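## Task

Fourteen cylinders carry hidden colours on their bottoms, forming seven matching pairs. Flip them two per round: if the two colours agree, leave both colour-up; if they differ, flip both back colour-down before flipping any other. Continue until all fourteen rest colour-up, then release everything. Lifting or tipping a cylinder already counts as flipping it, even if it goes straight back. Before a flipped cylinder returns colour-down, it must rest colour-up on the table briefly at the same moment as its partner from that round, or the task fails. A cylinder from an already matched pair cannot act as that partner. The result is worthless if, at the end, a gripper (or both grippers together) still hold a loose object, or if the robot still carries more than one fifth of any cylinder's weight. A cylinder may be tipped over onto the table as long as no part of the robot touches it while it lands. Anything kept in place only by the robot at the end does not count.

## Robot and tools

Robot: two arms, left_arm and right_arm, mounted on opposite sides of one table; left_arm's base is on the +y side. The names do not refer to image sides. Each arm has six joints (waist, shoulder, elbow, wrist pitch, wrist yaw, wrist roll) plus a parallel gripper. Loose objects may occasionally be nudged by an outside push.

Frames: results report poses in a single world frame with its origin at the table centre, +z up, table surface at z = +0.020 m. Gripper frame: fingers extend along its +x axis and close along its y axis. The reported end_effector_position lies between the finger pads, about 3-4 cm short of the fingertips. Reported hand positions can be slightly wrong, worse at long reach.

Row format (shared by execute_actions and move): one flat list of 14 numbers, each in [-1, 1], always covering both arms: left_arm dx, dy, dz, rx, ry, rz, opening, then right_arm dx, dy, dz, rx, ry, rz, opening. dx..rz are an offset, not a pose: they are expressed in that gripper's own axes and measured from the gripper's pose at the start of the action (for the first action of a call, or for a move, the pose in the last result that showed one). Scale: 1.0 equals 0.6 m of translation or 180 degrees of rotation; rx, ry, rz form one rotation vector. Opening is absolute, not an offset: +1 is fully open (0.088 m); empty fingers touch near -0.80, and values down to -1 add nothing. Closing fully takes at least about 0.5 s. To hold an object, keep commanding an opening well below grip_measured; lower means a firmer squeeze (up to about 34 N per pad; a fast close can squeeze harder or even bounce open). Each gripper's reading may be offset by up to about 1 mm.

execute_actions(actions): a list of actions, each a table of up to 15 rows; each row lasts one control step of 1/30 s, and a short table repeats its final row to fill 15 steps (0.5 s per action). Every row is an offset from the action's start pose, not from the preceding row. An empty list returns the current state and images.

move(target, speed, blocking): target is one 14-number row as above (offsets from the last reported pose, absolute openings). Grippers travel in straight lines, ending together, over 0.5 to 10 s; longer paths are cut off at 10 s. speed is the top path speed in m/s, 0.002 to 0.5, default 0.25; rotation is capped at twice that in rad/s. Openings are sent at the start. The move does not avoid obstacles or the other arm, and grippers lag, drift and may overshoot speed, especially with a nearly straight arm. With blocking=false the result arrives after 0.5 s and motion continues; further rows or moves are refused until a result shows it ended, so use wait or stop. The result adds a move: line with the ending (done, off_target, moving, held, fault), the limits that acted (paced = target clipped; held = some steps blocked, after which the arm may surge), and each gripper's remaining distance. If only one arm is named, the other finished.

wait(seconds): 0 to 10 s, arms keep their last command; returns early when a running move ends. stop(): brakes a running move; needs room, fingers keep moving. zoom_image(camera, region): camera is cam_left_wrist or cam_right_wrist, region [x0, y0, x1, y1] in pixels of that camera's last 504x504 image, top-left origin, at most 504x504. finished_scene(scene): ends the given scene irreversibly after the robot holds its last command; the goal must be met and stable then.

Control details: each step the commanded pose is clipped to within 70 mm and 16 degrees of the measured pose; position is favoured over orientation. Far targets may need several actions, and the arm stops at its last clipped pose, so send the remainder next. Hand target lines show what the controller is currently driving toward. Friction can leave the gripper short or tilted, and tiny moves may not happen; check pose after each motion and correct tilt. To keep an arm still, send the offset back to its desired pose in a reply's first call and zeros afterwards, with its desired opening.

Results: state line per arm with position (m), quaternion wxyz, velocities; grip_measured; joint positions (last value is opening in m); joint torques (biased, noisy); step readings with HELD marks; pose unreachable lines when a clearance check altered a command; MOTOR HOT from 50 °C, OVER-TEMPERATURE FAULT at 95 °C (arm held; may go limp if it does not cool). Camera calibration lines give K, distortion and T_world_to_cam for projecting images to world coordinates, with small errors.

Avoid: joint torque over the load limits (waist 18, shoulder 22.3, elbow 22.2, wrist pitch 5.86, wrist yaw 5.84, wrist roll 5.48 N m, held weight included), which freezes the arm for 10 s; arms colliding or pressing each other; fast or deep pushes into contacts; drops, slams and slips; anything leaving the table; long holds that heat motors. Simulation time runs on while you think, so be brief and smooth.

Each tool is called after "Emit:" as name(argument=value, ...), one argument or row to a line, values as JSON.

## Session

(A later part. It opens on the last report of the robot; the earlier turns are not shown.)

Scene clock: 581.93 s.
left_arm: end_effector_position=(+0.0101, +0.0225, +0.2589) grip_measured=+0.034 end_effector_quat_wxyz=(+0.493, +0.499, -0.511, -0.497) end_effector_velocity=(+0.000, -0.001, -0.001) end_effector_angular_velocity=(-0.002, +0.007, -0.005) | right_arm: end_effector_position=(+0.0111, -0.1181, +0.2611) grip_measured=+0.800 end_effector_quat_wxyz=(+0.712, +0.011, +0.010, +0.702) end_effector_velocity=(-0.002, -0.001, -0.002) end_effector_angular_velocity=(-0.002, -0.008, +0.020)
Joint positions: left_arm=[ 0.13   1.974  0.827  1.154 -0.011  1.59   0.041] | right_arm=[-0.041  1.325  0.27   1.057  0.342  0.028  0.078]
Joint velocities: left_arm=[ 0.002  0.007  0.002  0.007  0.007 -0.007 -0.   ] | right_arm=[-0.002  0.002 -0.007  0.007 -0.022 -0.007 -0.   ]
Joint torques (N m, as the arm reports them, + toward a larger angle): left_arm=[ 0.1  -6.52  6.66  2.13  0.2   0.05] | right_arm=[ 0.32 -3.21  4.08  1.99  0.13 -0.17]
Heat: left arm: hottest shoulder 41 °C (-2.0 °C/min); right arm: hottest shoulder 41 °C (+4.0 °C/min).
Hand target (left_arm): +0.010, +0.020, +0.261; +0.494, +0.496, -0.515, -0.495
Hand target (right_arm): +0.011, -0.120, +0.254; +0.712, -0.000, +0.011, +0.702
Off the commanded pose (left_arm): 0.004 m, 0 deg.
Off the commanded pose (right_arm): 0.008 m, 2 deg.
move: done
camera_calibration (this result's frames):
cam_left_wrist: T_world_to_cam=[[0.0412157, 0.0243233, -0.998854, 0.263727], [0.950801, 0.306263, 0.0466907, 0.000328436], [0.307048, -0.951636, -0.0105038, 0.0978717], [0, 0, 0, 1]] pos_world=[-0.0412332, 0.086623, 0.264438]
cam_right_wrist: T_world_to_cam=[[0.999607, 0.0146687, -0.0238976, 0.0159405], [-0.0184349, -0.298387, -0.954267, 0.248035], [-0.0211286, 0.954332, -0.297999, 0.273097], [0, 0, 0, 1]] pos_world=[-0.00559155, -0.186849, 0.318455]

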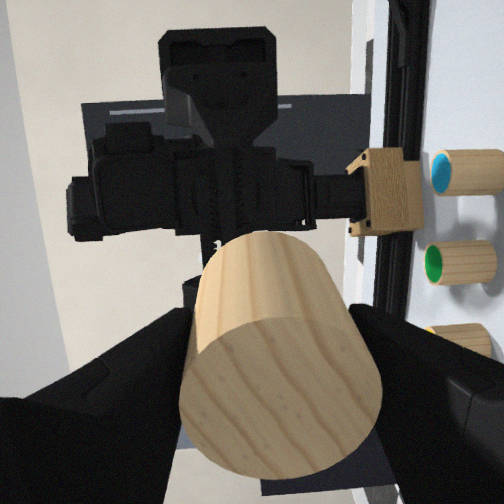

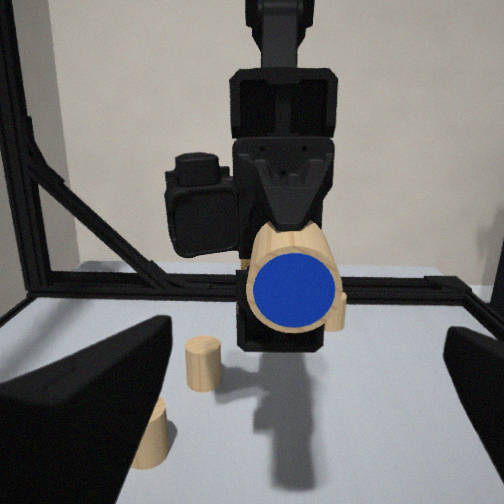

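Emit:
move(
  target=[0,0,0,0,0,0,-0.3,0.129,0,-0.005,-0.006,0,0,0.8],
  speed=0.12,
)

Emit:
execute_actions(
  actions=[
    [[0,0,0,0,0,0,-0.3,0,0,0,0,0,0,-0.3]],
    [[0,0,0,0,0,0,-0.3,0,0,0,0,0,0,-0.3]],
    [[0,0,0,0,0,0,0.5,0,0,0,0,0,0,-0.3]],
  ],
)

Emit:
move(
  target=[-0.1,0,0,-0.006,0,0,0.5,-0.1,0,0,0,0,0,-0.3],
  speed=0.2,
)

Emit:
move(
  target=[-0.019,-0.148,0.2,0,0,-0.5,0.5,-0.272,0.123,-0.136,0,0.506,0,-0.3],
  speed=0.35,
)

Scene clock: 586.07 s.
left_arm: end_effector_position=(+0.0100, +0.0223, +0.2586) grip_measured=+0.033 end_effector_quat_wxyz=(+0.493, +0.499, -0.511, -0.497) end_effector_velocity=(-0.003, +0.001, -0.001) end_effector_angular_velocity=(+0.007, +0.007, -0.000) | right_arm: end_effector_position=(+0.0121, -0.0440, +0.2585) grip_measured=+0.800 end_effector_quat_wxyz=(+0.712, +0.006, +0.005, +0.702) end_effector_velocity=(-0.001, +0.002, -0.002) end_effector_angular_velocity=(-0.007, -0.009, +0.005)
Joint positions: left_arm=[ 0.13   1.975  0.827  1.155 -0.01   1.59   0.041] | right_arm=[-0.133  1.639  0.524  1.116  0.25   0.015  0.078]
Joint velocities: left_arm=[-0.007 -0.002 -0.002 -0.007 -0.007 -0.007  0.   ] | right_arm=[-0.002  0.007  0.007 -0.007 -0.007 -0.007 -0.   ]
Joint torques (N m, as the arm reports them, + toward a larger angle): left_arm=[ 0.   -7.29  5.4   1.68 -0.02 -0.06] | right_arm=[-0.11 -4.93  6.56  1.92 -0.13 -0.17]
Heat: left arm: hottest shoulder 41 °C (-1.0 °C/min); right arm: hottest shoulder 40 °C (+2.0 °C/min).
Hand target (left_arm): +0.010, +0.022, +0.259; +0.493, +0.499, -0.511, -0.497
Hand target (right_arm): +0.012, -0.041, +0.258; +0.712, +0.004, +0.003, +0.702
Off the commanded pose (left_arm): 0.000 m, 0 deg.
Off the commanded pose (right_arm): 0.003 m, 0 deg.
move: done
camera_calibration (this result's frames):
cam_left_wrist: T_world_to_cam=[[0.0412277, 0.0243075, -0.998854, 0.263459], [0.950918, 0.3059, 0.0466934, 0.000474444], [0.306685, -0.951753, -0.0105029, 0.0976869], [0, 0, 0, 1]] pos_world=[-0.041272, 0.0864247, 0.264161]
cam_right_wrist: T_world_to_cam=[[0.999846, 0.0138796, -0.0107657, 0.0103628], [-0.00613233, -0.298514, -0.954385, 0.267571], [-0.0164602, 0.954304, -0.298383, 0.201728], [0, 0, 0, 1]] pos_world=[-0.00539993, -0.11278, 0.31567]

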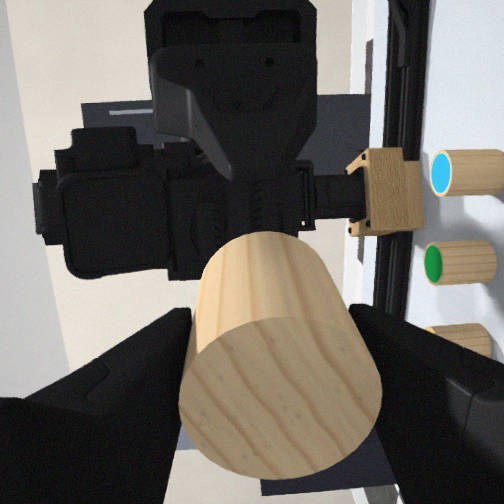

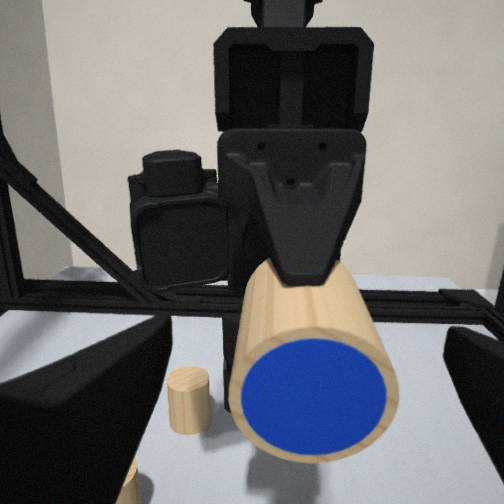

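Scene clock: 587.57 s.
left_arm: end_effector_position=(+0.0103, +0.0224, +0.2585) grip_measured=+0.493 end_effector_quat_wxyz=(+0.493, +0.499, -0.510, -0.497) end_effector_velocity=(-0.003, +0.001, -0.005) end_effector_angular_velocity=(+0.022, +0.007, -0.000) | right_arm: end_effector_position=(+0.0120, -0.0440, +0.2585) grip_measured=+0.025 end_effector_quat_wxyz=(+0.712, +0.006, +0.005, +0.702) end_effector_velocity=(+0.002, +0.000, -0.007) end_effector_angular_velocity=(-0.026, -0.028, -0.000)
Joint positions: left_arm=[ 0.131  1.975  0.827  1.155 -0.011  1.59   0.063] | right_arm=[-0.133  1.639  0.524  1.116  0.25   0.015  0.04 ]
Joint velocities: left_arm=[-0.007 -0.002 -0.002 -0.022 -0.007 -0.007  0.003] | right_arm=[-0.007  0.002 -0.002 -0.022 -0.007 -0.022 -0.   ]
Joint torques (N m, as the arm reports them, + toward a larger angle): left_arm=[-0.12 -7.04  5.45  1.77  0.01 -0.06] | right_arm=[ 0.01 -6.35  5.2   1.83  0.01  0.  ]
Heat: left arm: hottest shoulder 41 °C (-1.0 °C/min); right arm: hottest shoulder 40 °C (+2.0 °C/min).
Hand target (left_arm): +0.010, +0.022, +0.258; +0.493, +0.499, -0.510, -0.497
Hand target (right_arm): +0.012, -0.044, +0.259; +0.712, +0.006, +0.005, +0.702
Off the commanded pose (left_arm): 0.000 m, 0 deg.
Off the commanded pose (right_arm): 0.000 m, 0 deg.
Step readings (end_effector_position; steps 1 to 15: 1st action; 16 to 30: 2nd action; 31 to 45: 3rd action):
0: left_arm (+0.0100, +0.0223, +0.2586) | right_arm (+0.0121, -0.0440, +0.2585)
1: left_arm (+0.0100, +0.0223, +0.2586) | right_arm (+0.0121, -0.0440, +0.2585)
2: left_arm (+0.0100, +0.0223, +0.2586) | right_arm (+0.0121, -0.0440, +0.2585)
4: left_arm (+0.0100, +0.0223, +0.2586) | right_arm (+0.0121, -0.0440, +0.2585)
8: left_arm (+0.0103, +0.0223, +0.2586) | right_arm (+0.0120, -0.0440, +0.2585)
15: left_arm (+0.0103, +0.0223, +0.2586) | right_arm (+0.0120, -0.0440, +0.2585)
16: left_arm (+0.0103, +0.0223, +0.2586) | right_arm (+0.0120, -0.0440, +0.2585)
17: left_arm (+0.0103, +0.0224, +0.2585) | right_arm (+0.0120, -0.0440, +0.2585)
19: left_arm (+0.0103, +0.0224, +0.2585) | right_arm (+0.0120, -0.0440, +0.2585)
23: left_arm (+0.0103, +0.0224, +0.2585) | right_arm (+0.0120, -0.0440, +0.2585)
30: left_arm (+0.0103, +0.0224, +0.2585) | right_arm (+0.0120, -0.0440, +0.2585)
31: left_arm (+0.0103, +0.0224, +0.2585) | right_arm (+0.0120, -0.0440, +0.2585)
32: left_arm (+0.0103, +0.0224, +0.2585) | right_arm (+0.0120, -0.0440, +0.2585)
34: left_arm (+0.0103, +0.0224, +0.2585) | right_arm (+0.0120, -0.0440, +0.2585)
38: left_arm (+0.0103, +0.0224, +0.2585) | right_arm (+0.0120, -0.0440, +0.2585)
45: end_effector_position above
camera_calibration (this result's frames):
cam_left_wrist: T_world_to_cam=[[0.0412043, 0.0247357, -0.998845, 0.26329], [0.950567, 0.30697, 0.0468147, 0.00011694], [0.307774, -0.951398, -0.0108645, 0.0977313], [0, 0, 0, 1]] pos_world=[-0.041039, 0.0864328, 0.264043]
cam_right_wrist: T_world_to_cam=[[0.999835, 0.0146424, -0.0107643, 0.0105109], [-0.00590322, -0.298519, -0.954386, 0.267568], [-0.0171878, 0.954291, -0.298383, 0.201733], [0, 0, 0, 1]] pos_world=[-0.00546232, -0.112792, 0.31567]

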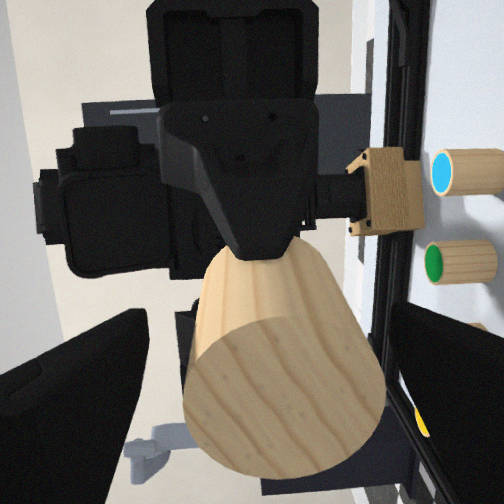

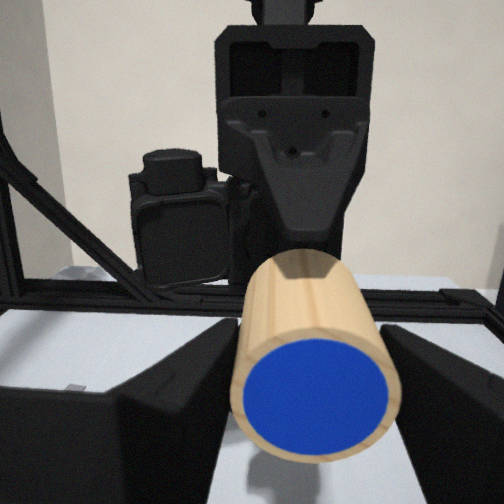

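Scene clock: 588.47 s.
left_arm: end_effector_position=(+0.0114, +0.0803, +0.2548) grip_measured=+0.500 end_effector_quat_wxyz=(+0.494, +0.497, -0.505, -0.504) end_effector_velocity=(+0.002, +0.003, +0.002) end_effector_angular_velocity=(-0.007, +0.008, +0.010) | right_arm: end_effector_position=(+0.0109, -0.1008, +0.2599) grip_measured=+0.025 end_effector_quat_wxyz=(+0.712, +0.008, +0.004, +0.702) end_effector_velocity=(+0.000, -0.002, -0.000) end_effector_angular_velocity=(-0.002, +0.007, +0.005)
Joint positions: left_arm=[ 0.129  1.826  0.577  1.246 -0.011  1.575  0.063] | right_arm=[-0.066  1.417  0.322  1.1    0.316  0.015  0.04 ]
Joint velocities: left_arm=[ 0.002 -0.012 -0.012  0.007 -0.007 -0.007  0.   ] | right_arm=[-0.002 -0.012 -0.007 -0.007 -0.007  0.007  0.   ]
Joint torques (N m, as the arm reports them, + toward a larger angle): left_arm=[-0.25 -6.93  4.43  2.02 -0.11 -0.14] | right_arm=[ 0.26 -5.72  3.89  1.76  0.13  0.  ]
Heat: left arm: hottest shoulder 41 °C (-1.0 °C/min); right arm: hottest shoulder 40 °C (+2.0 °C/min).
Hand target (left_arm): +0.011, +0.082, +0.258; +0.498, +0.494, -0.506, -0.502
Hand target (right_arm): +0.011, -0.104, +0.258; +0.712, +0.006, +0.005, +0.702
Off the commanded pose (left_arm): 0.004 m, 1 deg.
Off the commanded pose (right_arm): 0.004 m, 0 deg.
move: done
camera_calibration (this result's frames):
cam_left_wrist: T_world_to_cam=[[0.0262438, 0.03408, -0.999074, 0.257568], [0.951546, 0.305461, 0.035415, -0.015448], [0.306385, -0.951594, -0.0244122, 0.155964], [0, 0, 0, 1]] pos_world=[-0.0398452, 0.144356, 0.261684]
cam_right_wrist: T_world_to_cam=[[0.999816, 0.0150609, -0.011859, 0.012744], [-0.0068813, -0.295423, -0.955342, 0.252529], [-0.0178917, 0.955248, -0.295265, 0.255613], [0, 0, 0, 1]] pos_world=[-0.00643056, -0.169762, 0.316876]

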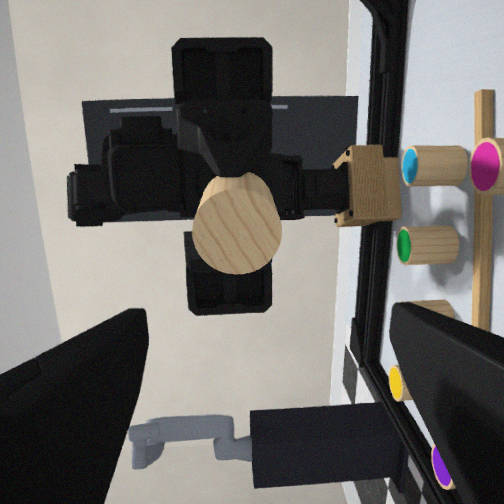

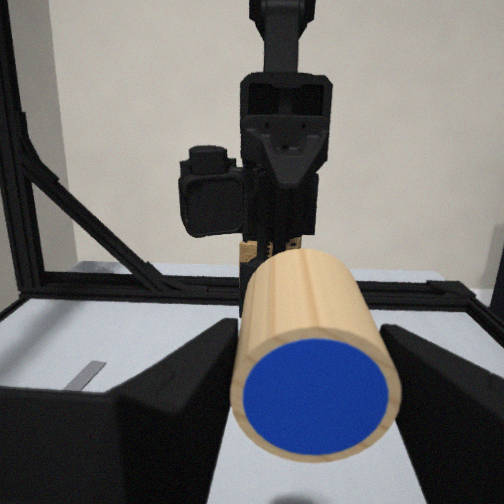

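Scene clock: 591.37 s.
left_arm: end_effector_position=(-0.1061, +0.0933, +0.1665) grip_measured=+0.500 end_effector_quat_wxyz=(-0.003, +0.708, -0.004, -0.706) end_effector_velocity=(+0.001, +0.003, -0.001) end_effector_angular_velocity=(+0.015, -0.027, +0.015) | right_arm: end_effector_position=(-0.0634, -0.2636, +0.1768) grip_measured=+0.024 end_effector_quat_wxyz=(+0.500, -0.497, +0.509, +0.494) end_effector_velocity=(+0.001, -0.002, -0.000) end_effector_angular_velocity=(-0.010, +0.002, +0.005)
Joint positions: left_arm=[-0.135  2.29   1.943 -1.222 -0.002  1.289  0.063] | right_arm=[ 0.241  1.455  0.993 -1.115 -0.013  0.627  0.04 ]
Joint velocities: left_arm=[-0.007  0.007  0.007 -0.022 -0.022 -0.022  0.   ] | right_arm=[-0.002 -0.002 -0.002 -0.007 -0.007 -0.007 -0.   ]
Joint torques (N m, as the arm reports them, + toward a larger angle): left_arm=[-0.2  -8.39  7.09  0.02  0.24 -0.12] | right_arm=[ 0.31 -4.2   7.04 -0.09 -0.11  0.15]
Heat: left arm: hottest shoulder 42 °C (+1.0 °C/min); right arm: hottest shoulder 39 °C (+0.0 °C/min).
Hand target (left_arm): -0.108, +0.093, +0.164; -0.005, +0.706, -0.002, -0.708
Hand target (right_arm): -0.066, -0.262, +0.178; +0.499, -0.496, +0.511, +0.494
Off the commanded pose (left_arm): 0.002 m, 0 deg.
Off the commanded pose (right_arm): 0.004 m, 1 deg.
move: done
camera_calibration (this result's frames):
cam_left_wrist: T_world_to_cam=[[0.0321187, 0.999014, 0.0306354, -0.0887913], [0.945545, -0.0403042, 0.322987, 0.0792178], [0.323903, 0.0185932, -0.945908, 0.266919], [0, 0, 0, 1]] pos_world=[-0.158508, 0.0869337, 0.229614]
cam_right_wrist: T_world_to_cam=[[0.999274, -0.0128678, -0.0358553, 0.0853645], [-0.00103167, -0.950018, 0.312193, -0.271787], [-0.0380804, -0.311929, -0.949342, 0.165595], [0, 0, 0, 1]] pos_world=[-0.079277, -0.20545, 0.245117]

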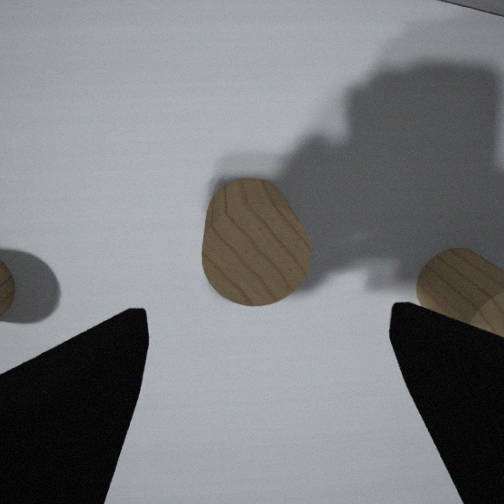

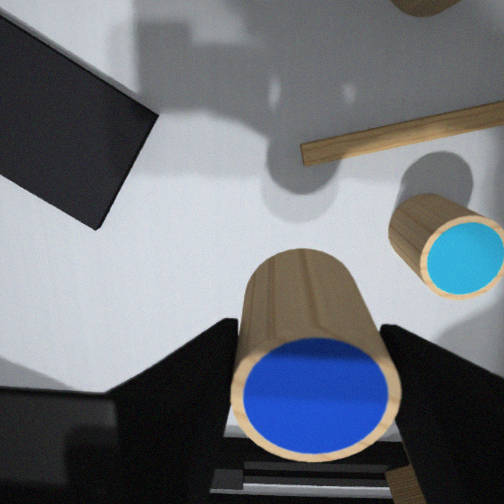

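Emit:
move(
  target=[0.143,-0.001,0.001,0,0,0,0.5,0.158,0.004,-0.008,0,0,0,-0.3],
  speed=0.07,
)

Scene clock: 594.23 s.
left_arm: end_effector_position=(-0.1064, +0.0922, +0.0856) grip_measured=+0.500 end_effector_quat_wxyz=(+0.000, +0.707, -0.008, -0.707) end_effector_velocity=(-0.000, +0.006, -0.002) end_effector_angular_velocity=(+0.028, -0.001, +0.005) | right_arm: end_effector_position=(-0.0684, -0.2661, +0.0871) grip_measured=+0.024 end_effector_quat_wxyz=(+0.499, -0.492, +0.507, +0.501) end_effector_velocity=(+0.002, -0.005, -0.000) end_effector_angular_velocity=(-0.022, -0.007, +0.010)
Joint positions: left_arm=[-0.135  2.37   1.751 -0.94  -0.002  1.289  0.063] | right_arm=[ 0.264  1.599  0.737 -0.697 -0.013  0.646  0.04 ]
Joint velocities: left_arm=[-0.002  0.002 -0.002 -0.022  0.007 -0.007 -0.   ] | right_arm=[ 0.002 -0.002 -0.002 -0.022 -0.007 -0.007 -0.   ]
Joint torques (N m, as the arm reports them, + toward a larger angle): left_arm=[ 0.03 -8.52  4.97  0.42  0.01  0.  ] | right_arm=[ 0.31 -4.25  3.24  0.39  0.    0.17]
Heat: left arm: hottest shoulder 42 °C (+1.0 °C/min); right arm: hottest shoulder 39 °C (+0.0 °C/min).
Hand target (left_arm): -0.106, +0.094, +0.081; -0.003, +0.708, -0.004, -0.706
Hand target (right_arm): -0.066, -0.270, +0.082; +0.499, -0.497, +0.509, +0.494
Off the commanded pose (left_arm): 0.005 m, 1 deg.
Off the commanded pose (right_arm): 0.006 m, 1 deg.
move: done
camera_calibration (this result's frames):
cam_left_wrist: T_world_to_cam=[[0.0321948, 0.999268, 0.0206852, -0.0843755], [0.9465, -0.0371304, 0.320561, 0.10561], [0.321094, 0.00925816, -0.947002, 0.191238], [0, 0, 0, 1]] pos_world=[-0.158649, 0.0864645, 0.148993]
cam_right_wrist: T_world_to_cam=[[0.998866, -0.00845763, -0.0468579, 0.0892063], [0.00591805, -0.954416, 0.298422, -0.245658], [-0.0472458, -0.298361, -0.953283, 0.0827768], [0, 0, 0, 1]] pos_world=[-0.0837405, -0.209008, 0.156399]

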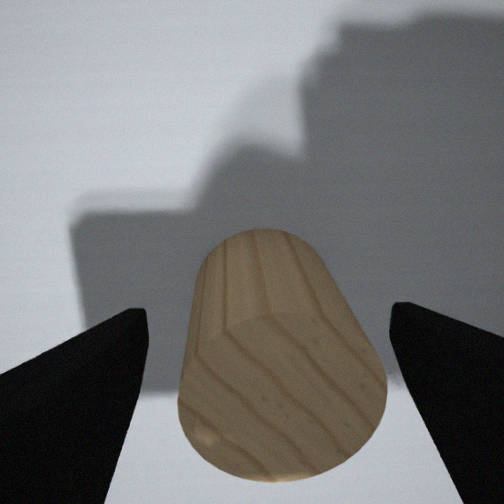

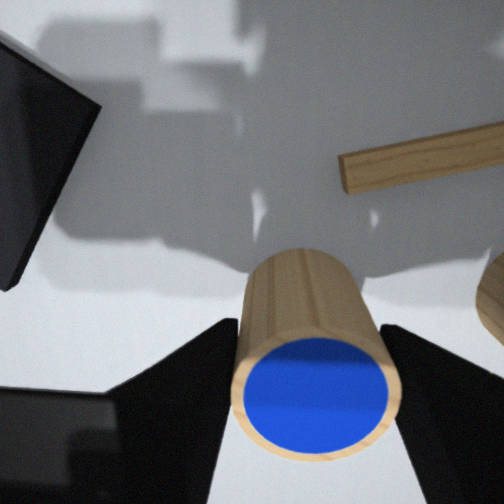

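Emit:
execute_actions(
  actions=[
    [[0,0,0,0,0,0,-0.3,0.013,0,-0.004,0,0.004,0,-0.3]],
    [[0,0,0,0,0,0,-0.3,0,0,0,0,0,0,0.35]],
  ],
)

Emit:
move(
  target=[-0.2,0,0,0,0,0,-0.3,-0.16,0,0,0,0,0,0.35],
  speed=0.25,
)

Emit:
move(
  target=[-0.095,0.123,-0.197,0,0,0.504,-0.3,-0.128,-0.127,0.247,0,-0.497,0,0.8],
  speed=0.35,
)

Scene clock: 597.70 s.
left_arm: end_effector_position=(-0.1064, +0.0920, +0.0855) grip_measured=+0.035 end_effector_quat_wxyz=(+0.001, +0.707, -0.008, -0.707) end_effector_velocity=(+0.001, +0.003, -0.002) end_effector_angular_velocity=(+0.010, -0.010, +0.005) | right_arm: end_effector_position=(-0.0686, -0.2657, +0.0862) grip_measured=+0.345 end_effector_quat_wxyz=(+0.499, -0.491, +0.507, +0.502) end_effector_velocity=(-0.000, -0.002, +0.001) end_effector_angular_velocity=(-0.006, +0.004, +0.010)
Joint positions: left_arm=[-0.135  2.371  1.751 -0.939 -0.003  1.289  0.041] | right_arm=[ 0.264  1.601  0.735 -0.69  -0.013  0.646  0.056]
Joint velocities: left_arm=[-0.002  0.002 -0.002 -0.007 -0.007 -0.007 -0.   ] | right_arm=[ 0.002 -0.007 -0.002 -0.007 -0.007 -0.007  0.003]
Joint torques (N m, as the arm reports them, + toward a larger angle): left_arm=[-0.1  -9.4   5.64  0.21  0.06  0.03] | right_arm=[ 0.08 -5.51  4.59 -0.01  0.01 -0.03]
Heat: left arm: hottest shoulder 43 °C (+2.0 °C/min); right arm: hottest shoulder 38 °C (+0.0 °C/min).
Hand target (left_arm): -0.106, +0.092, +0.085; +0.001, +0.707, -0.008, -0.707
Hand target (right_arm): -0.068, -0.266, +0.086; +0.499, -0.492, +0.507, +0.502
Off the commanded pose (left_arm): 0.000 m, 0 deg.
Off the commanded pose (right_arm): 0.000 m, 0 deg.
Step readings (end_effector_position; steps 1 to 15: 1st action; 16 to 30: 2nd action):
0: left_arm (-0.1064, +0.0921, +0.0855) | right_arm (-0.0685, -0.2660, +0.0869)
1: left_arm (-0.1064, +0.0921, +0.0855) | right_arm (-0.0684, -0.2661, +0.0866)
2: left_arm (-0.1064, +0.0921, +0.0855) | right_arm (-0.0683, -0.2662, +0.0865)
4: left_arm (-0.1064, +0.0921, +0.0855) | right_arm (-0.0683, -0.2662, +0.0864)
8: left_arm (-0.1064, +0.0920, +0.0855) | right_arm (-0.0682, -0.2663, +0.0862)
15: left_arm (-0.1064, +0.0920, +0.0855) | right_arm (-0.0683, -0.2661, +0.0862)
16: left_arm (-0.1064, +0.0920, +0.0855) | right_arm (-0.0683, -0.2661, +0.0862)
17: left_arm (-0.1064, +0.0920, +0.0855) | right_arm (-0.0685, -0.2659, +0.0862)
19: left_arm (-0.1064, +0.0920, +0.0855) | right_arm (-0.0694, -0.2648, +0.0862)
23: left_arm (-0.1064, +0.0920, +0.0855) | right_arm (-0.0688, -0.2655, +0.0862)
30: end_effector_position above
camera_calibration (this result's frames):
cam_left_wrist: T_world_to_cam=[[0.0321874, 0.999285, 0.01985, -0.0840941], [0.946453, -0.0368567, 0.32073, 0.105612], [0.321232, 0.00846367, -0.946963, 0.191174], [0, 0, 0, 1]] pos_world=[-0.158661, 0.0863085, 0.148831]
cam_right_wrist: T_world_to_cam=[[0.998791, -0.00835497, -0.0484523, 0.0896048], [0.00638739, -0.955056, 0.296356, -0.244997], [-0.0487508, -0.296307, -0.953848, 0.0825421], [0, 0, 0, 1]] pos_world=[-0.0839075, -0.20878, 0.155681]

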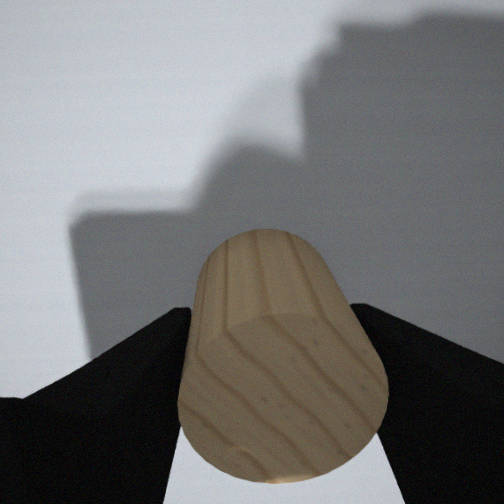

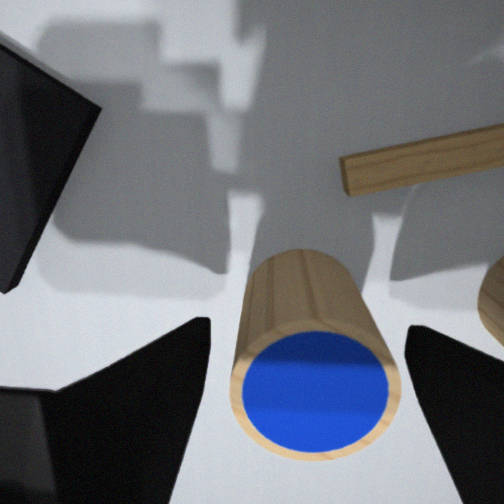

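Scene clock: 598.80 s.
left_arm: end_effector_position=(-0.1057, +0.0944, +0.2022) grip_measured=+0.034 end_effector_quat_wxyz=(-0.002, +0.708, -0.005, -0.707) end_effector_velocity=(-0.001, +0.003, +0.000) end_effector_angular_velocity=(+0.009, +0.005, +0.005) | right_arm: end_effector_position=(-0.0660, -0.2683, +0.1779) grip_measured=+0.350 end_effector_quat_wxyz=(+0.499, -0.495, +0.509, +0.497) end_effector_velocity=(-0.001, +0.000, -0.000) end_effector_angular_velocity=(+0.002, +0.010, +0.005)
Joint positions: left_arm=[-0.135  2.275  2.058 -1.351 -0.003  1.289  0.041] | right_arm=[ 0.261  1.44   0.984 -1.116 -0.013  0.646  0.056]
Joint velocities: left_arm=[-0.002 -0.002 -0.002 -0.007  0.007 -0.007 -0.   ] | right_arm=[-0.002 -0.002 -0.002  0.007 -0.007 -0.007 -0.   ]
Joint torques (N m, as the arm reports them, + toward a larger angle): left_arm=[-0.32 -9.41  7.31  0.    0.03 -0.04] | right_arm=[-0.2  -5.76  6.95 -0.07  0.01 -0.17]
Heat: left arm: hottest shoulder 43 °C (+2.0 °C/min); right arm: hottest shoulder 38 °C (+0.0 °C/min).
Hand target (left_arm): -0.107, +0.093, +0.205; +0.001, +0.707, -0.008, -0.707
Hand target (right_arm): -0.067, -0.266, +0.182; +0.499, -0.491, +0.507, +0.502
Off the commanded pose (left_arm): 0.003 m, 1 deg.
Off the commanded pose (right_arm): 0.005 m, 1 deg.
move: done
camera_calibration (this result's frames):
cam_left_wrist: T_world_to_cam=[[0.0321265, 0.999082, 0.0283264, -0.0906176], [0.94564, -0.0395601, 0.3228, 0.0673049], [0.323625, 0.0164161, -0.946043, 0.300778], [0, 0, 0, 1]] pos_world=[-0.158074, 0.0882594, 0.26539]
cam_right_wrist: T_world_to_cam=[[0.99915, -0.0115512, -0.0395649, 0.0889358], [0.0011904, -0.951437, 0.30784, -0.27609], [-0.0411994, -0.307626, -0.950615, 0.166236], [0, 0, 0, 1]] pos_world=[-0.0816828, -0.210516, 0.246537]

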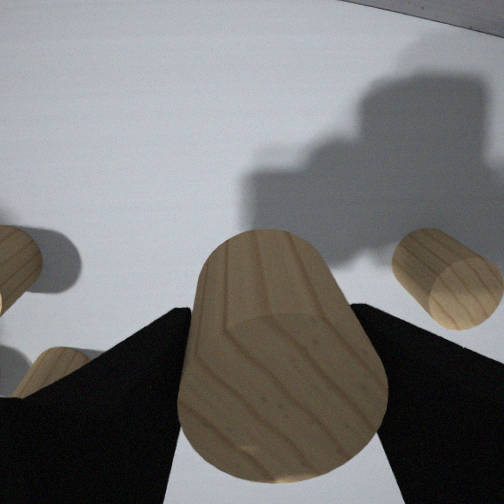

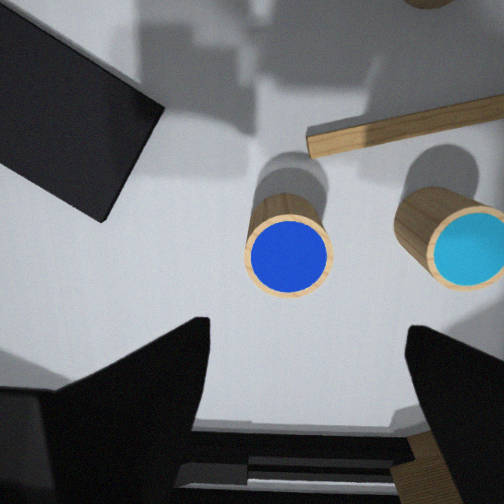

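Scene clock: 601.70 s.
left_arm: end_effector_position=(+0.0108, +0.0202, +0.2647) grip_measured=+0.033 end_effector_quat_wxyz=(+0.501, +0.492, -0.511, -0.497) end_effector_velocity=(+0.002, +0.000, -0.000) end_effector_angular_velocity=(-0.002, +0.008, +0.010) | right_arm: end_effector_position=(+0.0115, -0.1192, +0.2606) grip_measured=+0.800 end_effector_quat_wxyz=(+0.710, +0.011, +0.010, +0.704) end_effector_velocity=(-0.000, -0.000, +0.001) end_effector_angular_velocity=(+0.016, +0.013, +0.005)
Joint positions: left_arm=[ 0.132  1.972  0.839  1.156 -0.011  1.576  0.041] | right_arm=[-0.044  1.319  0.264  1.055  0.334  0.03   0.078]
Joint velocities: left_arm=[ 0.002  0.002 -0.002  0.007 -0.007 -0.007 -0.   ] | right_arm=[-0.002  0.012 -0.007  0.037 -0.007  0.007 -0.   ]
Joint torques (N m, as the arm reports them, + toward a larger angle): left_arm=[ 0.31 -6.45  5.22  2.12  0.19  0.07] | right_arm=[-0.16 -3.08  3.74  1.94 -0.07 -0.23]
Heat: left arm: hottest shoulder 44 °C (+3.0 °C/min); right arm: hottest shoulder 38 °C (+0.0 °C/min).
Hand target (left_arm): +0.011, +0.020, +0.262; +0.498, +0.493, -0.511, -0.498
Hand target (right_arm): +0.013, -0.121, +0.253; +0.710, +0.000, +0.012, +0.704
Off the commanded pose (left_arm): 0.005 m, 0 deg.
Off the commanded pose (right_arm): 0.008 m, 2 deg.
move: done
camera_calibration (this result's frames):
cam_left_wrist: T_world_to_cam=[[0.0270774, 0.00933557, -0.99959, 0.270138], [0.950928, 0.308085, 0.0286365, 0.00483574], [0.308226, -0.951313, -0.000535325, 0.0928785], [0, 0, 0, 1]] pos_world=[-0.0405406, 0.0843448, 0.269938]
cam_right_wrist: T_world_to_cam=[[0.999491, 0.0192207, -0.0254458, 0.016553], [-0.0185265, -0.299481, -0.953922, 0.24703], [-0.0259556, 0.953909, -0.298972, 0.274344], [0, 0, 0, 1]] pos_world=[-0.00484722, -0.188037, 0.31809]

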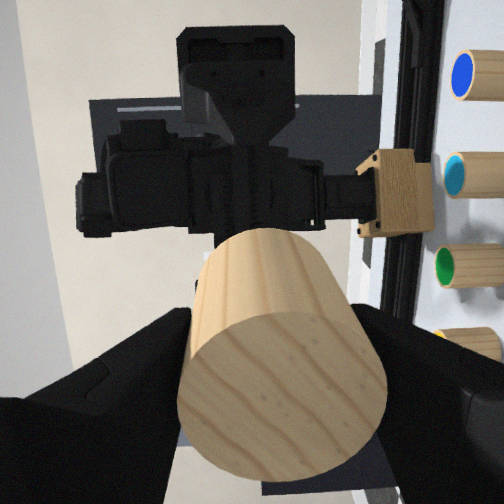

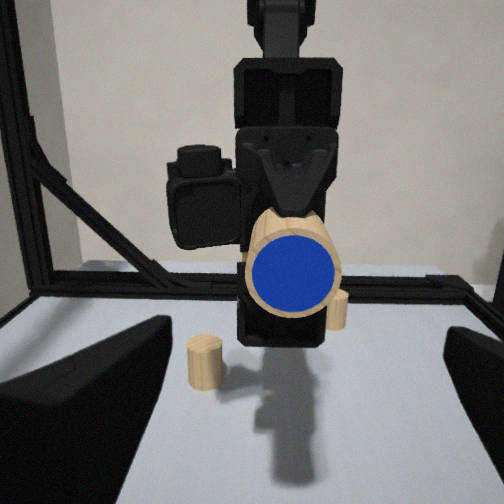

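Emit:
move(
  target=[0,0,0,0,0,0,-0.3,0.128,0,0.008,-0.006,0,0,0.8],
  speed=0.12,
)

Emit:
execute_actions(
  actions=[
    [[0,0,0,0,0,0,-0.3,0,0,0,0,0,0,-0.3]],
    [[0,0,0,0,0,0,-0.3,0,0,0,0,0,0,-0.3]],
    [[0,0,0,0,0,0,0.5,0,0,0,0,0,0,-0.3]],
  ],
)

Emit:
move(
  target=[-0.1,0,0,0,0,0,0.5,-0.1,0,0,0,0,0,-0.3],
  speed=0.2,
)

Emit:
move(
  target=[-0.435,-0.153,-0.14,0,0,-0.503,0.5,0.17,-0.12,-0.14,0,0.508,0,-0.3],
  speed=0.35,
)

Scene clock: 609.10 s.
left_arm: end_effector_position=(+0.0108, +0.0203, +0.2643) grip_measured=+0.033 end_effector_quat_wxyz=(+0.501, +0.492, -0.511, -0.497) end_effector_velocity=(-0.000, +0.001, -0.001) end_effector_angular_velocity=(+0.008, +0.022, +0.004) | right_arm: end_effector_position=(+0.0122, -0.0458, +0.2660) grip_measured=+0.800 end_effector_quat_wxyz=(+0.711, +0.008, +0.005, +0.703) end_effector_velocity=(-0.002, +0.001, +0.003) end_effector_angular_velocity=(+0.012, -0.005, +0.010)
Joint positions: left_arm=[ 0.132  1.972  0.838  1.156 -0.01   1.576  0.041] | right_arm=[-0.135  1.602  0.528  1.077  0.244  0.017  0.078]
Joint velocities: left_arm=[-0.002 -0.002 -0.002 -0.007 -0.007 -0.022  0.   ] | right_arm=[ 0.002  0.002  0.007  0.007 -0.007 -0.007 -0.   ]
Joint torques (N m, as the arm reports them, + toward a larger angle): left_arm=[-0.06 -7.28  5.56  1.69  0.   -0.05] | right_arm=[-0.26 -5.13  6.53  1.6  -0.13 -0.18]
Heat: left arm: hottest shoulder 43 °C (+1.0 °C/min); right arm: hottest shoulder 37 °C (+0.0 °C/min).
Hand target (left_arm): +0.011, +0.020, +0.265; +0.501, +0.492, -0.511, -0.497
Hand target (right_arm): +0.012, -0.043, +0.265; +0.711, +0.004, +0.004, +0.704
Off the commanded pose (left_arm): 0.000 m, 0 deg.
Off the commanded pose (right_arm): 0.003 m, 0 deg.
move: done
camera_calibration (this result's frames):
cam_left_wrist: T_world_to_cam=[[0.0270991, 0.00970622, -0.999586, 0.269787], [0.951045, 0.307711, 0.0287711, 0.00485811], [0.307863, -0.95143, -0.000892334, 0.093033], [0, 0, 0, 1]] pos_world=[-0.0405727, 0.0844009, 0.269619]
cam_right_wrist: T_world_to_cam=[[0.999738, 0.0188606, -0.0129853, 0.0111825], [-0.00679684, -0.297103, -0.954821, 0.274383], [-0.0218665, 0.954659, -0.296897, 0.205383], [0, 0, 0, 1]] pos_world=[-0.00482361, -0.114762, 0.323109]

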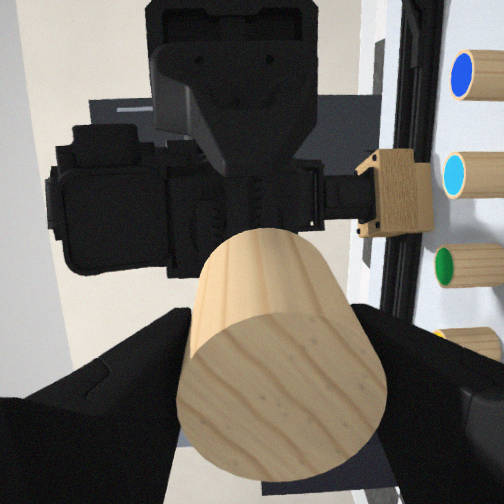

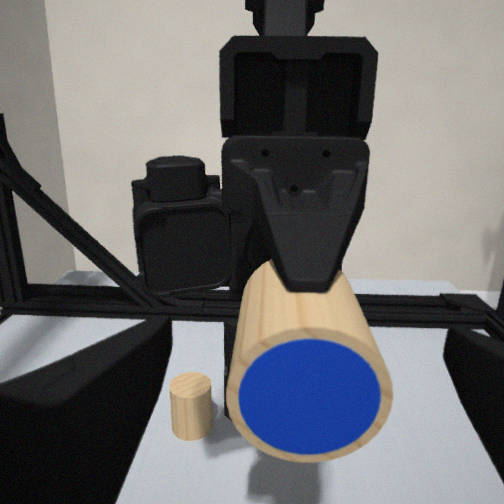

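Scene clock: 610.60 s.
left_arm: end_effector_position=(+0.0114, +0.0203, +0.2643) grip_measured=+0.493 end_effector_quat_wxyz=(+0.501, +0.492, -0.510, -0.496) end_effector_velocity=(-0.000, -0.000, -0.003) end_effector_angular_velocity=(+0.017, +0.022, +0.004) | right_arm: end_effector_position=(+0.0118, -0.0458, +0.2662) grip_measured=+0.022 end_effector_quat_wxyz=(+0.710, +0.008, +0.005, +0.704) end_effector_velocity=(+0.002, -0.001, +0.000) end_effector_angular_velocity=(-0.003, -0.023, -0.010)
Joint positions: left_arm=[ 0.133  1.972  0.838  1.156 -0.011  1.576  0.063] | right_arm=[-0.134  1.602  0.528  1.077  0.243  0.017  0.04 ]
Joint velocities: left_arm=[-0.002 -0.002  0.002 -0.022 -0.007 -0.022  0.003] | right_arm=[-0.002 -0.007 -0.002 -0.007  0.007 -0.022 -0.   ]
Joint torques (N m, as the arm reports them, + toward a larger angle): left_arm=[ 0.02 -7.23  5.51  1.74 -0.02 -0.02] | right_arm=[ 0.04 -6.23  5.38  1.83  0.   -0.02]
Heat: left arm: hottest shoulder 43 °C (+1.0 °C/min); right arm: hottest shoulder 37 °C (+0.0 °C/min).
Hand target (left_arm): +0.011, +0.020, +0.264; +0.501, +0.492, -0.510, -0.496
Hand target (right_arm): +0.012, -0.046, +0.266; +0.710, +0.008, +0.005, +0.704
Off the commanded pose (left_arm): 0.000 m, 0 deg.
Off the commanded pose (right_arm): 0.000 m, 0 deg.
Step readings (end_effector_position; steps 1 to 15: 1st action; 16 to 30: 2nd action; 31 to 45: 3rd action):
0: left_arm (+0.0108, +0.0203, +0.2643) | right_arm (+0.0122, -0.0458, +0.2660)
1: left_arm (+0.0108, +0.0203, +0.2643) | right_arm (+0.0122, -0.0458, +0.2662)
2: left_arm (+0.0108, +0.0203, +0.2643) | right_arm (+0.0122, -0.0458, +0.2662)
4: left_arm (+0.0108, +0.0203, +0.2643) | right_arm (+0.0122, -0.0458, +0.2662)
8: left_arm (+0.0114, +0.0203, +0.2643) | right_arm (+0.0118, -0.0458, +0.2662)
15: left_arm (+0.0114, +0.0203, +0.2643) | right_arm (+0.0118, -0.0458, +0.2662)
16: left_arm (+0.0114, +0.0203, +0.2643) | right_arm (+0.0118, -0.0458, +0.2662)
17: left_arm (+0.0114, +0.0203, +0.2643) | right_arm (+0.0118, -0.0458, +0.2662)
19: left_arm (+0.0114, +0.0203, +0.2643) | right_arm (+0.0118, -0.0458, +0.2662)
23: left_arm (+0.0114, +0.0203, +0.2643) | right_arm (+0.0118, -0.0458, +0.2662)
30: left_arm (+0.0114, +0.0203, +0.2643) | right_arm (+0.0118, -0.0458, +0.2662)
31: left_arm (+0.0114, +0.0203, +0.2643) | right_arm (+0.0118, -0.0458, +0.2662)
32: left_arm (+0.0114, +0.0203, +0.2643) | right_arm (+0.0118, -0.0458, +0.2662)
34: left_arm (+0.0114, +0.0203, +0.2643) | right_arm (+0.0118, -0.0458, +0.2662)
38: left_arm (+0.0114, +0.0203, +0.2643) | right_arm (+0.0118, -0.0458, +0.2662)
45: end_effector_position above
camera_calibration (this result's frames):
cam_left_wrist: T_world_to_cam=[[0.0270637, 0.00975829, -0.999586, 0.269768], [0.950457, 0.309525, 0.0287552, 0.00418409], [0.309677, -0.950841, -0.000897962, 0.0927774], [0, 0, 0, 1]] pos_world=[-0.0400087, 0.084289, 0.26962]
cam_right_wrist: T_world_to_cam=[[0.999707, 0.020391, -0.0130637, 0.0117182], [-0.00642566, -0.296758, -0.954931, 0.274568], [-0.0233487, 0.954735, -0.29654, 0.205319], [0, 0, 0, 1]] pos_world=[-0.00515658, -0.114785, 0.323232]

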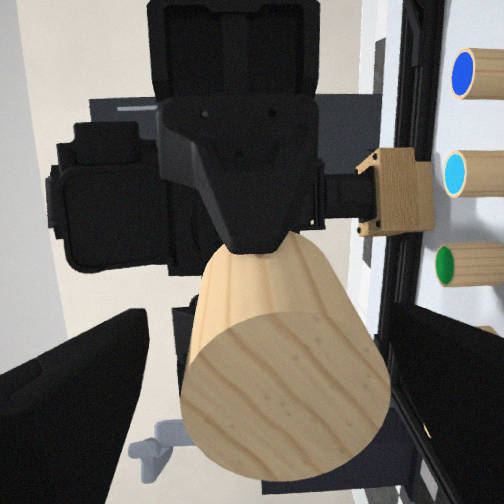

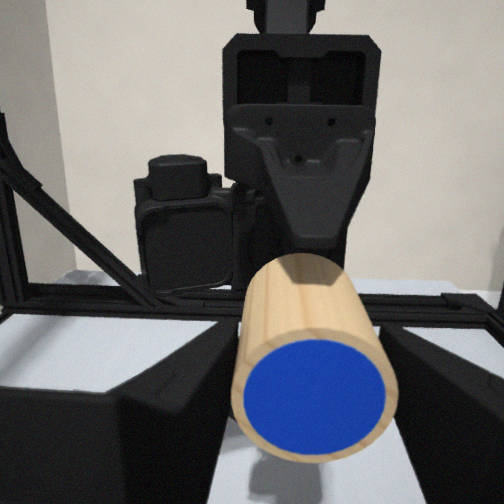

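Scene clock: 611.50 s.
left_arm: end_effector_position=(+0.0123, +0.0782, +0.2594) grip_measured=+0.500 end_effector_quat_wxyz=(+0.498, +0.495, -0.508, -0.499) end_effector_velocity=(+0.000, +0.003, -0.003) end_effector_angular_velocity=(+0.012, -0.008, +0.005) | right_arm: end_effector_position=(+0.0111, -0.1026, +0.2678) grip_measured=+0.023 end_effector_quat_wxyz=(+0.710, +0.010, +0.004, +0.704) end_effector_velocity=(+0.001, -0.002, +0.001) end_effector_angular_velocity=(+0.002, -0.007, +0.005)
Joint positions: left_arm=[ 0.132  1.825  0.587  1.25  -0.011  1.576  0.063] | right_arm=[-0.068  1.37   0.33   1.047  0.308  0.017  0.04 ]
Joint velocities: left_arm=[-0.002 -0.007 -0.012 -0.007 -0.007  0.007 -0.   ] | right_arm=[-0.002 -0.017 -0.007 -0.007 -0.007 -0.007  0.   ]
Joint torques (N m, as the arm reports them, + toward a larger angle): left_arm=[-0.36 -7.07  4.41  2.02 -0.09 -0.03] | right_arm=[ 0.31 -5.45  3.9   1.71  0.14  0.  ]
Heat: left arm: hottest shoulder 43 °C (+0.0 °C/min); right arm: hottest shoulder 37 °C (+0.0 °C/min).
Hand target (left_arm): +0.012, +0.080, +0.263; +0.501, +0.493, -0.510, -0.497
Hand target (right_arm): +0.011, -0.106, +0.266; +0.710, +0.008, +0.005, +0.704
Off the commanded pose (left_arm): 0.004 m, 1 deg.
Off the commanded pose (right_arm): 0.004 m, 0 deg.
move: done
camera_calibration (this result's frames):
cam_left_wrist: T_world_to_cam=[[0.0273248, 0.0196377, -0.999434, 0.263482], [0.950803, 0.308135, 0.0320497, -0.0152112], [0.30859, -0.95114, -0.0102519, 0.150068], [0, 0, 0, 1]] pos_world=[-0.0390464, 0.142249, 0.265359]
cam_right_wrist: T_world_to_cam=[[0.999678, 0.0208276, -0.0144621, 0.0140202], [-0.00772711, -0.292993, -0.956083, 0.259952], [-0.0241502, 0.955888, -0.292738, 0.259146], [0, 0, 0, 1]] pos_world=[-0.0057486, -0.171843, 0.3246]

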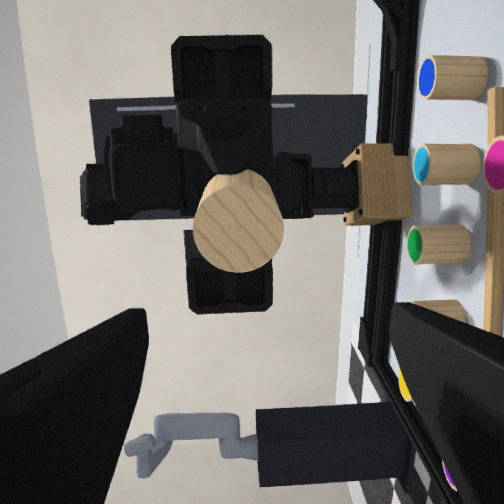

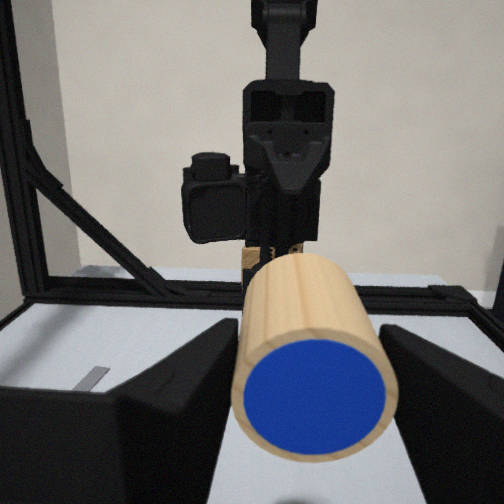

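Scene clock: 614.43 s.
left_arm: end_effector_position=(+0.0972, +0.3377, +0.1635) grip_measured=+0.500 end_effector_quat_wxyz=(+0.000, +0.707, -0.004, -0.707) end_effector_velocity=(-0.003, +0.003, +0.001) end_effector_angular_velocity=(+0.013, +0.013, -0.010) | right_arm: end_effector_position=(+0.0820, -0.0015, +0.1883) grip_measured=+0.024 end_effector_quat_wxyz=(+0.501, -0.495, +0.508, +0.495) end_effector_velocity=(-0.002, -0.005, -0.003) end_effector_angular_velocity=(-0.036, +0.023, +0.019)
Joint positions: left_arm=[ 0.552  1.34   0.741 -0.968  0.003  1.972  0.063] | right_arm=[-0.392  2.342  2.218 -1.453 -0.006 -0.004  0.04 ]
Joint velocities: left_arm=[-0.002 -0.002  0.002 -0.022  0.007  0.007 -0.   ] | right_arm=[-0.002  0.017  0.017 -0.037 -0.022 -0.022  0.   ]
Joint torques (N m, as the arm reports them, + toward a larger angle): left_arm=[ 0.2  -2.62  6.78 -0.04 -0.15  0.14] | right_arm=[-0.06 -9.78  7.04 -0.15 -0.06 -0.19]
Heat: left arm: hottest shoulder 43 °C (+0.0 °C/min); right arm: hottest shoulder 37 °C (+0.0 °C/min).
Hand target (left_arm): +0.099, +0.336, +0.165; -0.001, +0.709, -0.004, -0.705
Hand target (right_arm): +0.083, +0.000, +0.183; +0.497, -0.498, +0.510, +0.494
Off the commanded pose (left_arm): 0.004 m, 1 deg.
Off the commanded pose (right_arm): 0.005 m, 1 deg.
move: done
camera_calibration (this result's frames):
cam_left_wrist: T_world_to_cam=[[0.0268779, 0.999285, 0.026579, -0.338328], [0.946647, -0.0339861, 0.320475, -0.104018], [0.321149, 0.0165473, -0.946884, 0.194837], [0, 0, 0, 1]] pos_world=[0.0449899, 0.331327, 0.226816]
cam_right_wrist: T_world_to_cam=[[0.999265, -0.0145732, -0.0354532, -0.0562026], [-0.00299255, -0.951746, 0.306873, -0.0251002], [-0.0382145, -0.306541, -0.95109, 0.264171], [0, 0, 0, 1]] pos_world=[0.0661814, 0.0562713, 0.256961]

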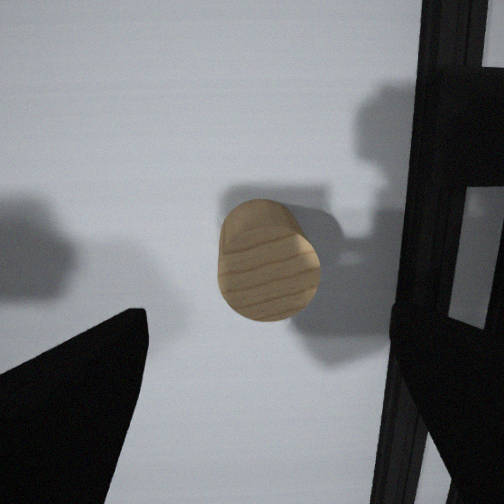

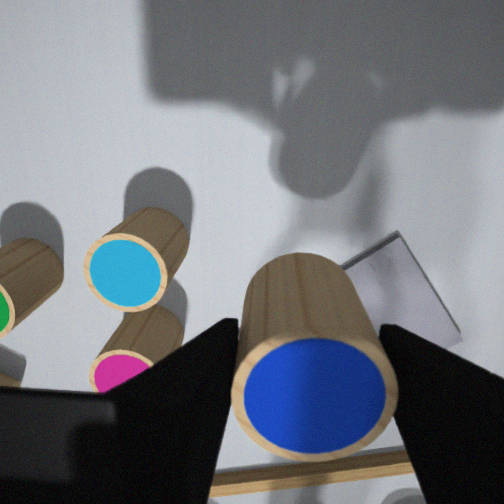

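Emit:
move(
  target=[0.143,-0.011,-0.012,0,0,0,0.5,0.165,0,0.008,0,0,0,-0.3],
  speed=0.07,
)

Scene clock: 617.57 s.
left_arm: end_effector_position=(+0.1051, +0.3423, +0.0801) grip_measured=+0.500 end_effector_quat_wxyz=(+0.003, +0.708, -0.006, -0.706) end_effector_velocity=(+0.002, +0.004, -0.003) end_effector_angular_velocity=(+0.016, -0.017, +0.010) | right_arm: end_effector_position=(+0.0822, +0.0063, +0.0995) grip_measured=+0.024 end_effector_quat_wxyz=(+0.508, -0.489, +0.502, +0.501) end_effector_velocity=(+0.002, -0.002, +0.000) end_effector_angular_velocity=(-0.007, -0.008, +0.019)
Joint positions: left_arm=[ 0.599  1.552  0.524 -0.53   0.003  2.017  0.063] | right_arm=[-0.392  2.376  1.923 -1.099 -0.006 -0.004  0.04 ]
Joint velocities: left_arm=[ 0.002  0.007 -0.007  0.007 -0.022 -0.007  0.   ] | right_arm=[-0.002 -0.002 -0.002 -0.007  0.007 -0.022  0.   ]
Joint torques (N m, as the arm reports them, + toward a larger angle): left_arm=[ 0.14 -2.88  3.89  0.44  0.04  0.13] | right_arm=[  0.19 -10.2    4.11   0.32  -0.01   0.04]
Heat: left arm: hottest shoulder 42 °C (-1.0 °C/min); right arm: hottest shoulder 38 °C (+2.0 °C/min).
Hand target (left_arm): +0.105, +0.344, +0.078; +0.000, +0.707, -0.004, -0.707
Hand target (right_arm): +0.081, +0.002, +0.089; +0.501, -0.495, +0.508, +0.495
Off the commanded pose (left_arm): 0.003 m, 0 deg.
Off the commanded pose (right_arm): 0.011 m, 1 deg.
move: off_target (right_arm)
camera_calibration (this result's frames):
cam_left_wrist: T_world_to_cam=[[0.0260323, 0.999466, 0.0197437, -0.340333], [0.945538, -0.0310286, 0.324029, -0.0857599], [0.324469, 0.0102332, -0.945841, 0.114961], [0, 0, 0, 1]] pos_world=[0.0526475, 0.336314, 0.143243]
cam_right_wrist: T_world_to_cam=[[0.999287, -0.0136704, -0.0352055, -0.0594556], [-0.00317197, -0.959275, 0.282455, 0.012128], [-0.0376331, -0.282141, -0.958634, 0.182682], [0, 0, 0, 1]] pos_world=[0.0663265, 0.0623635, 0.169607]

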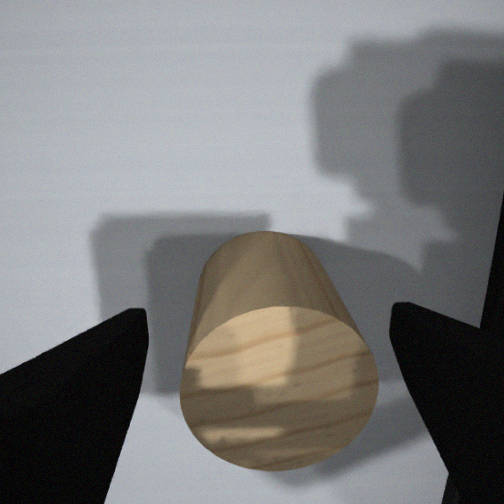

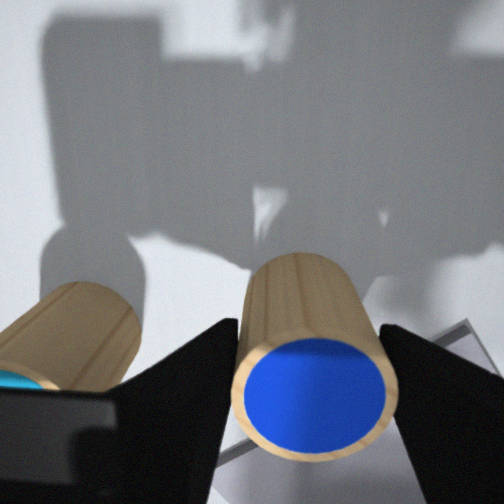

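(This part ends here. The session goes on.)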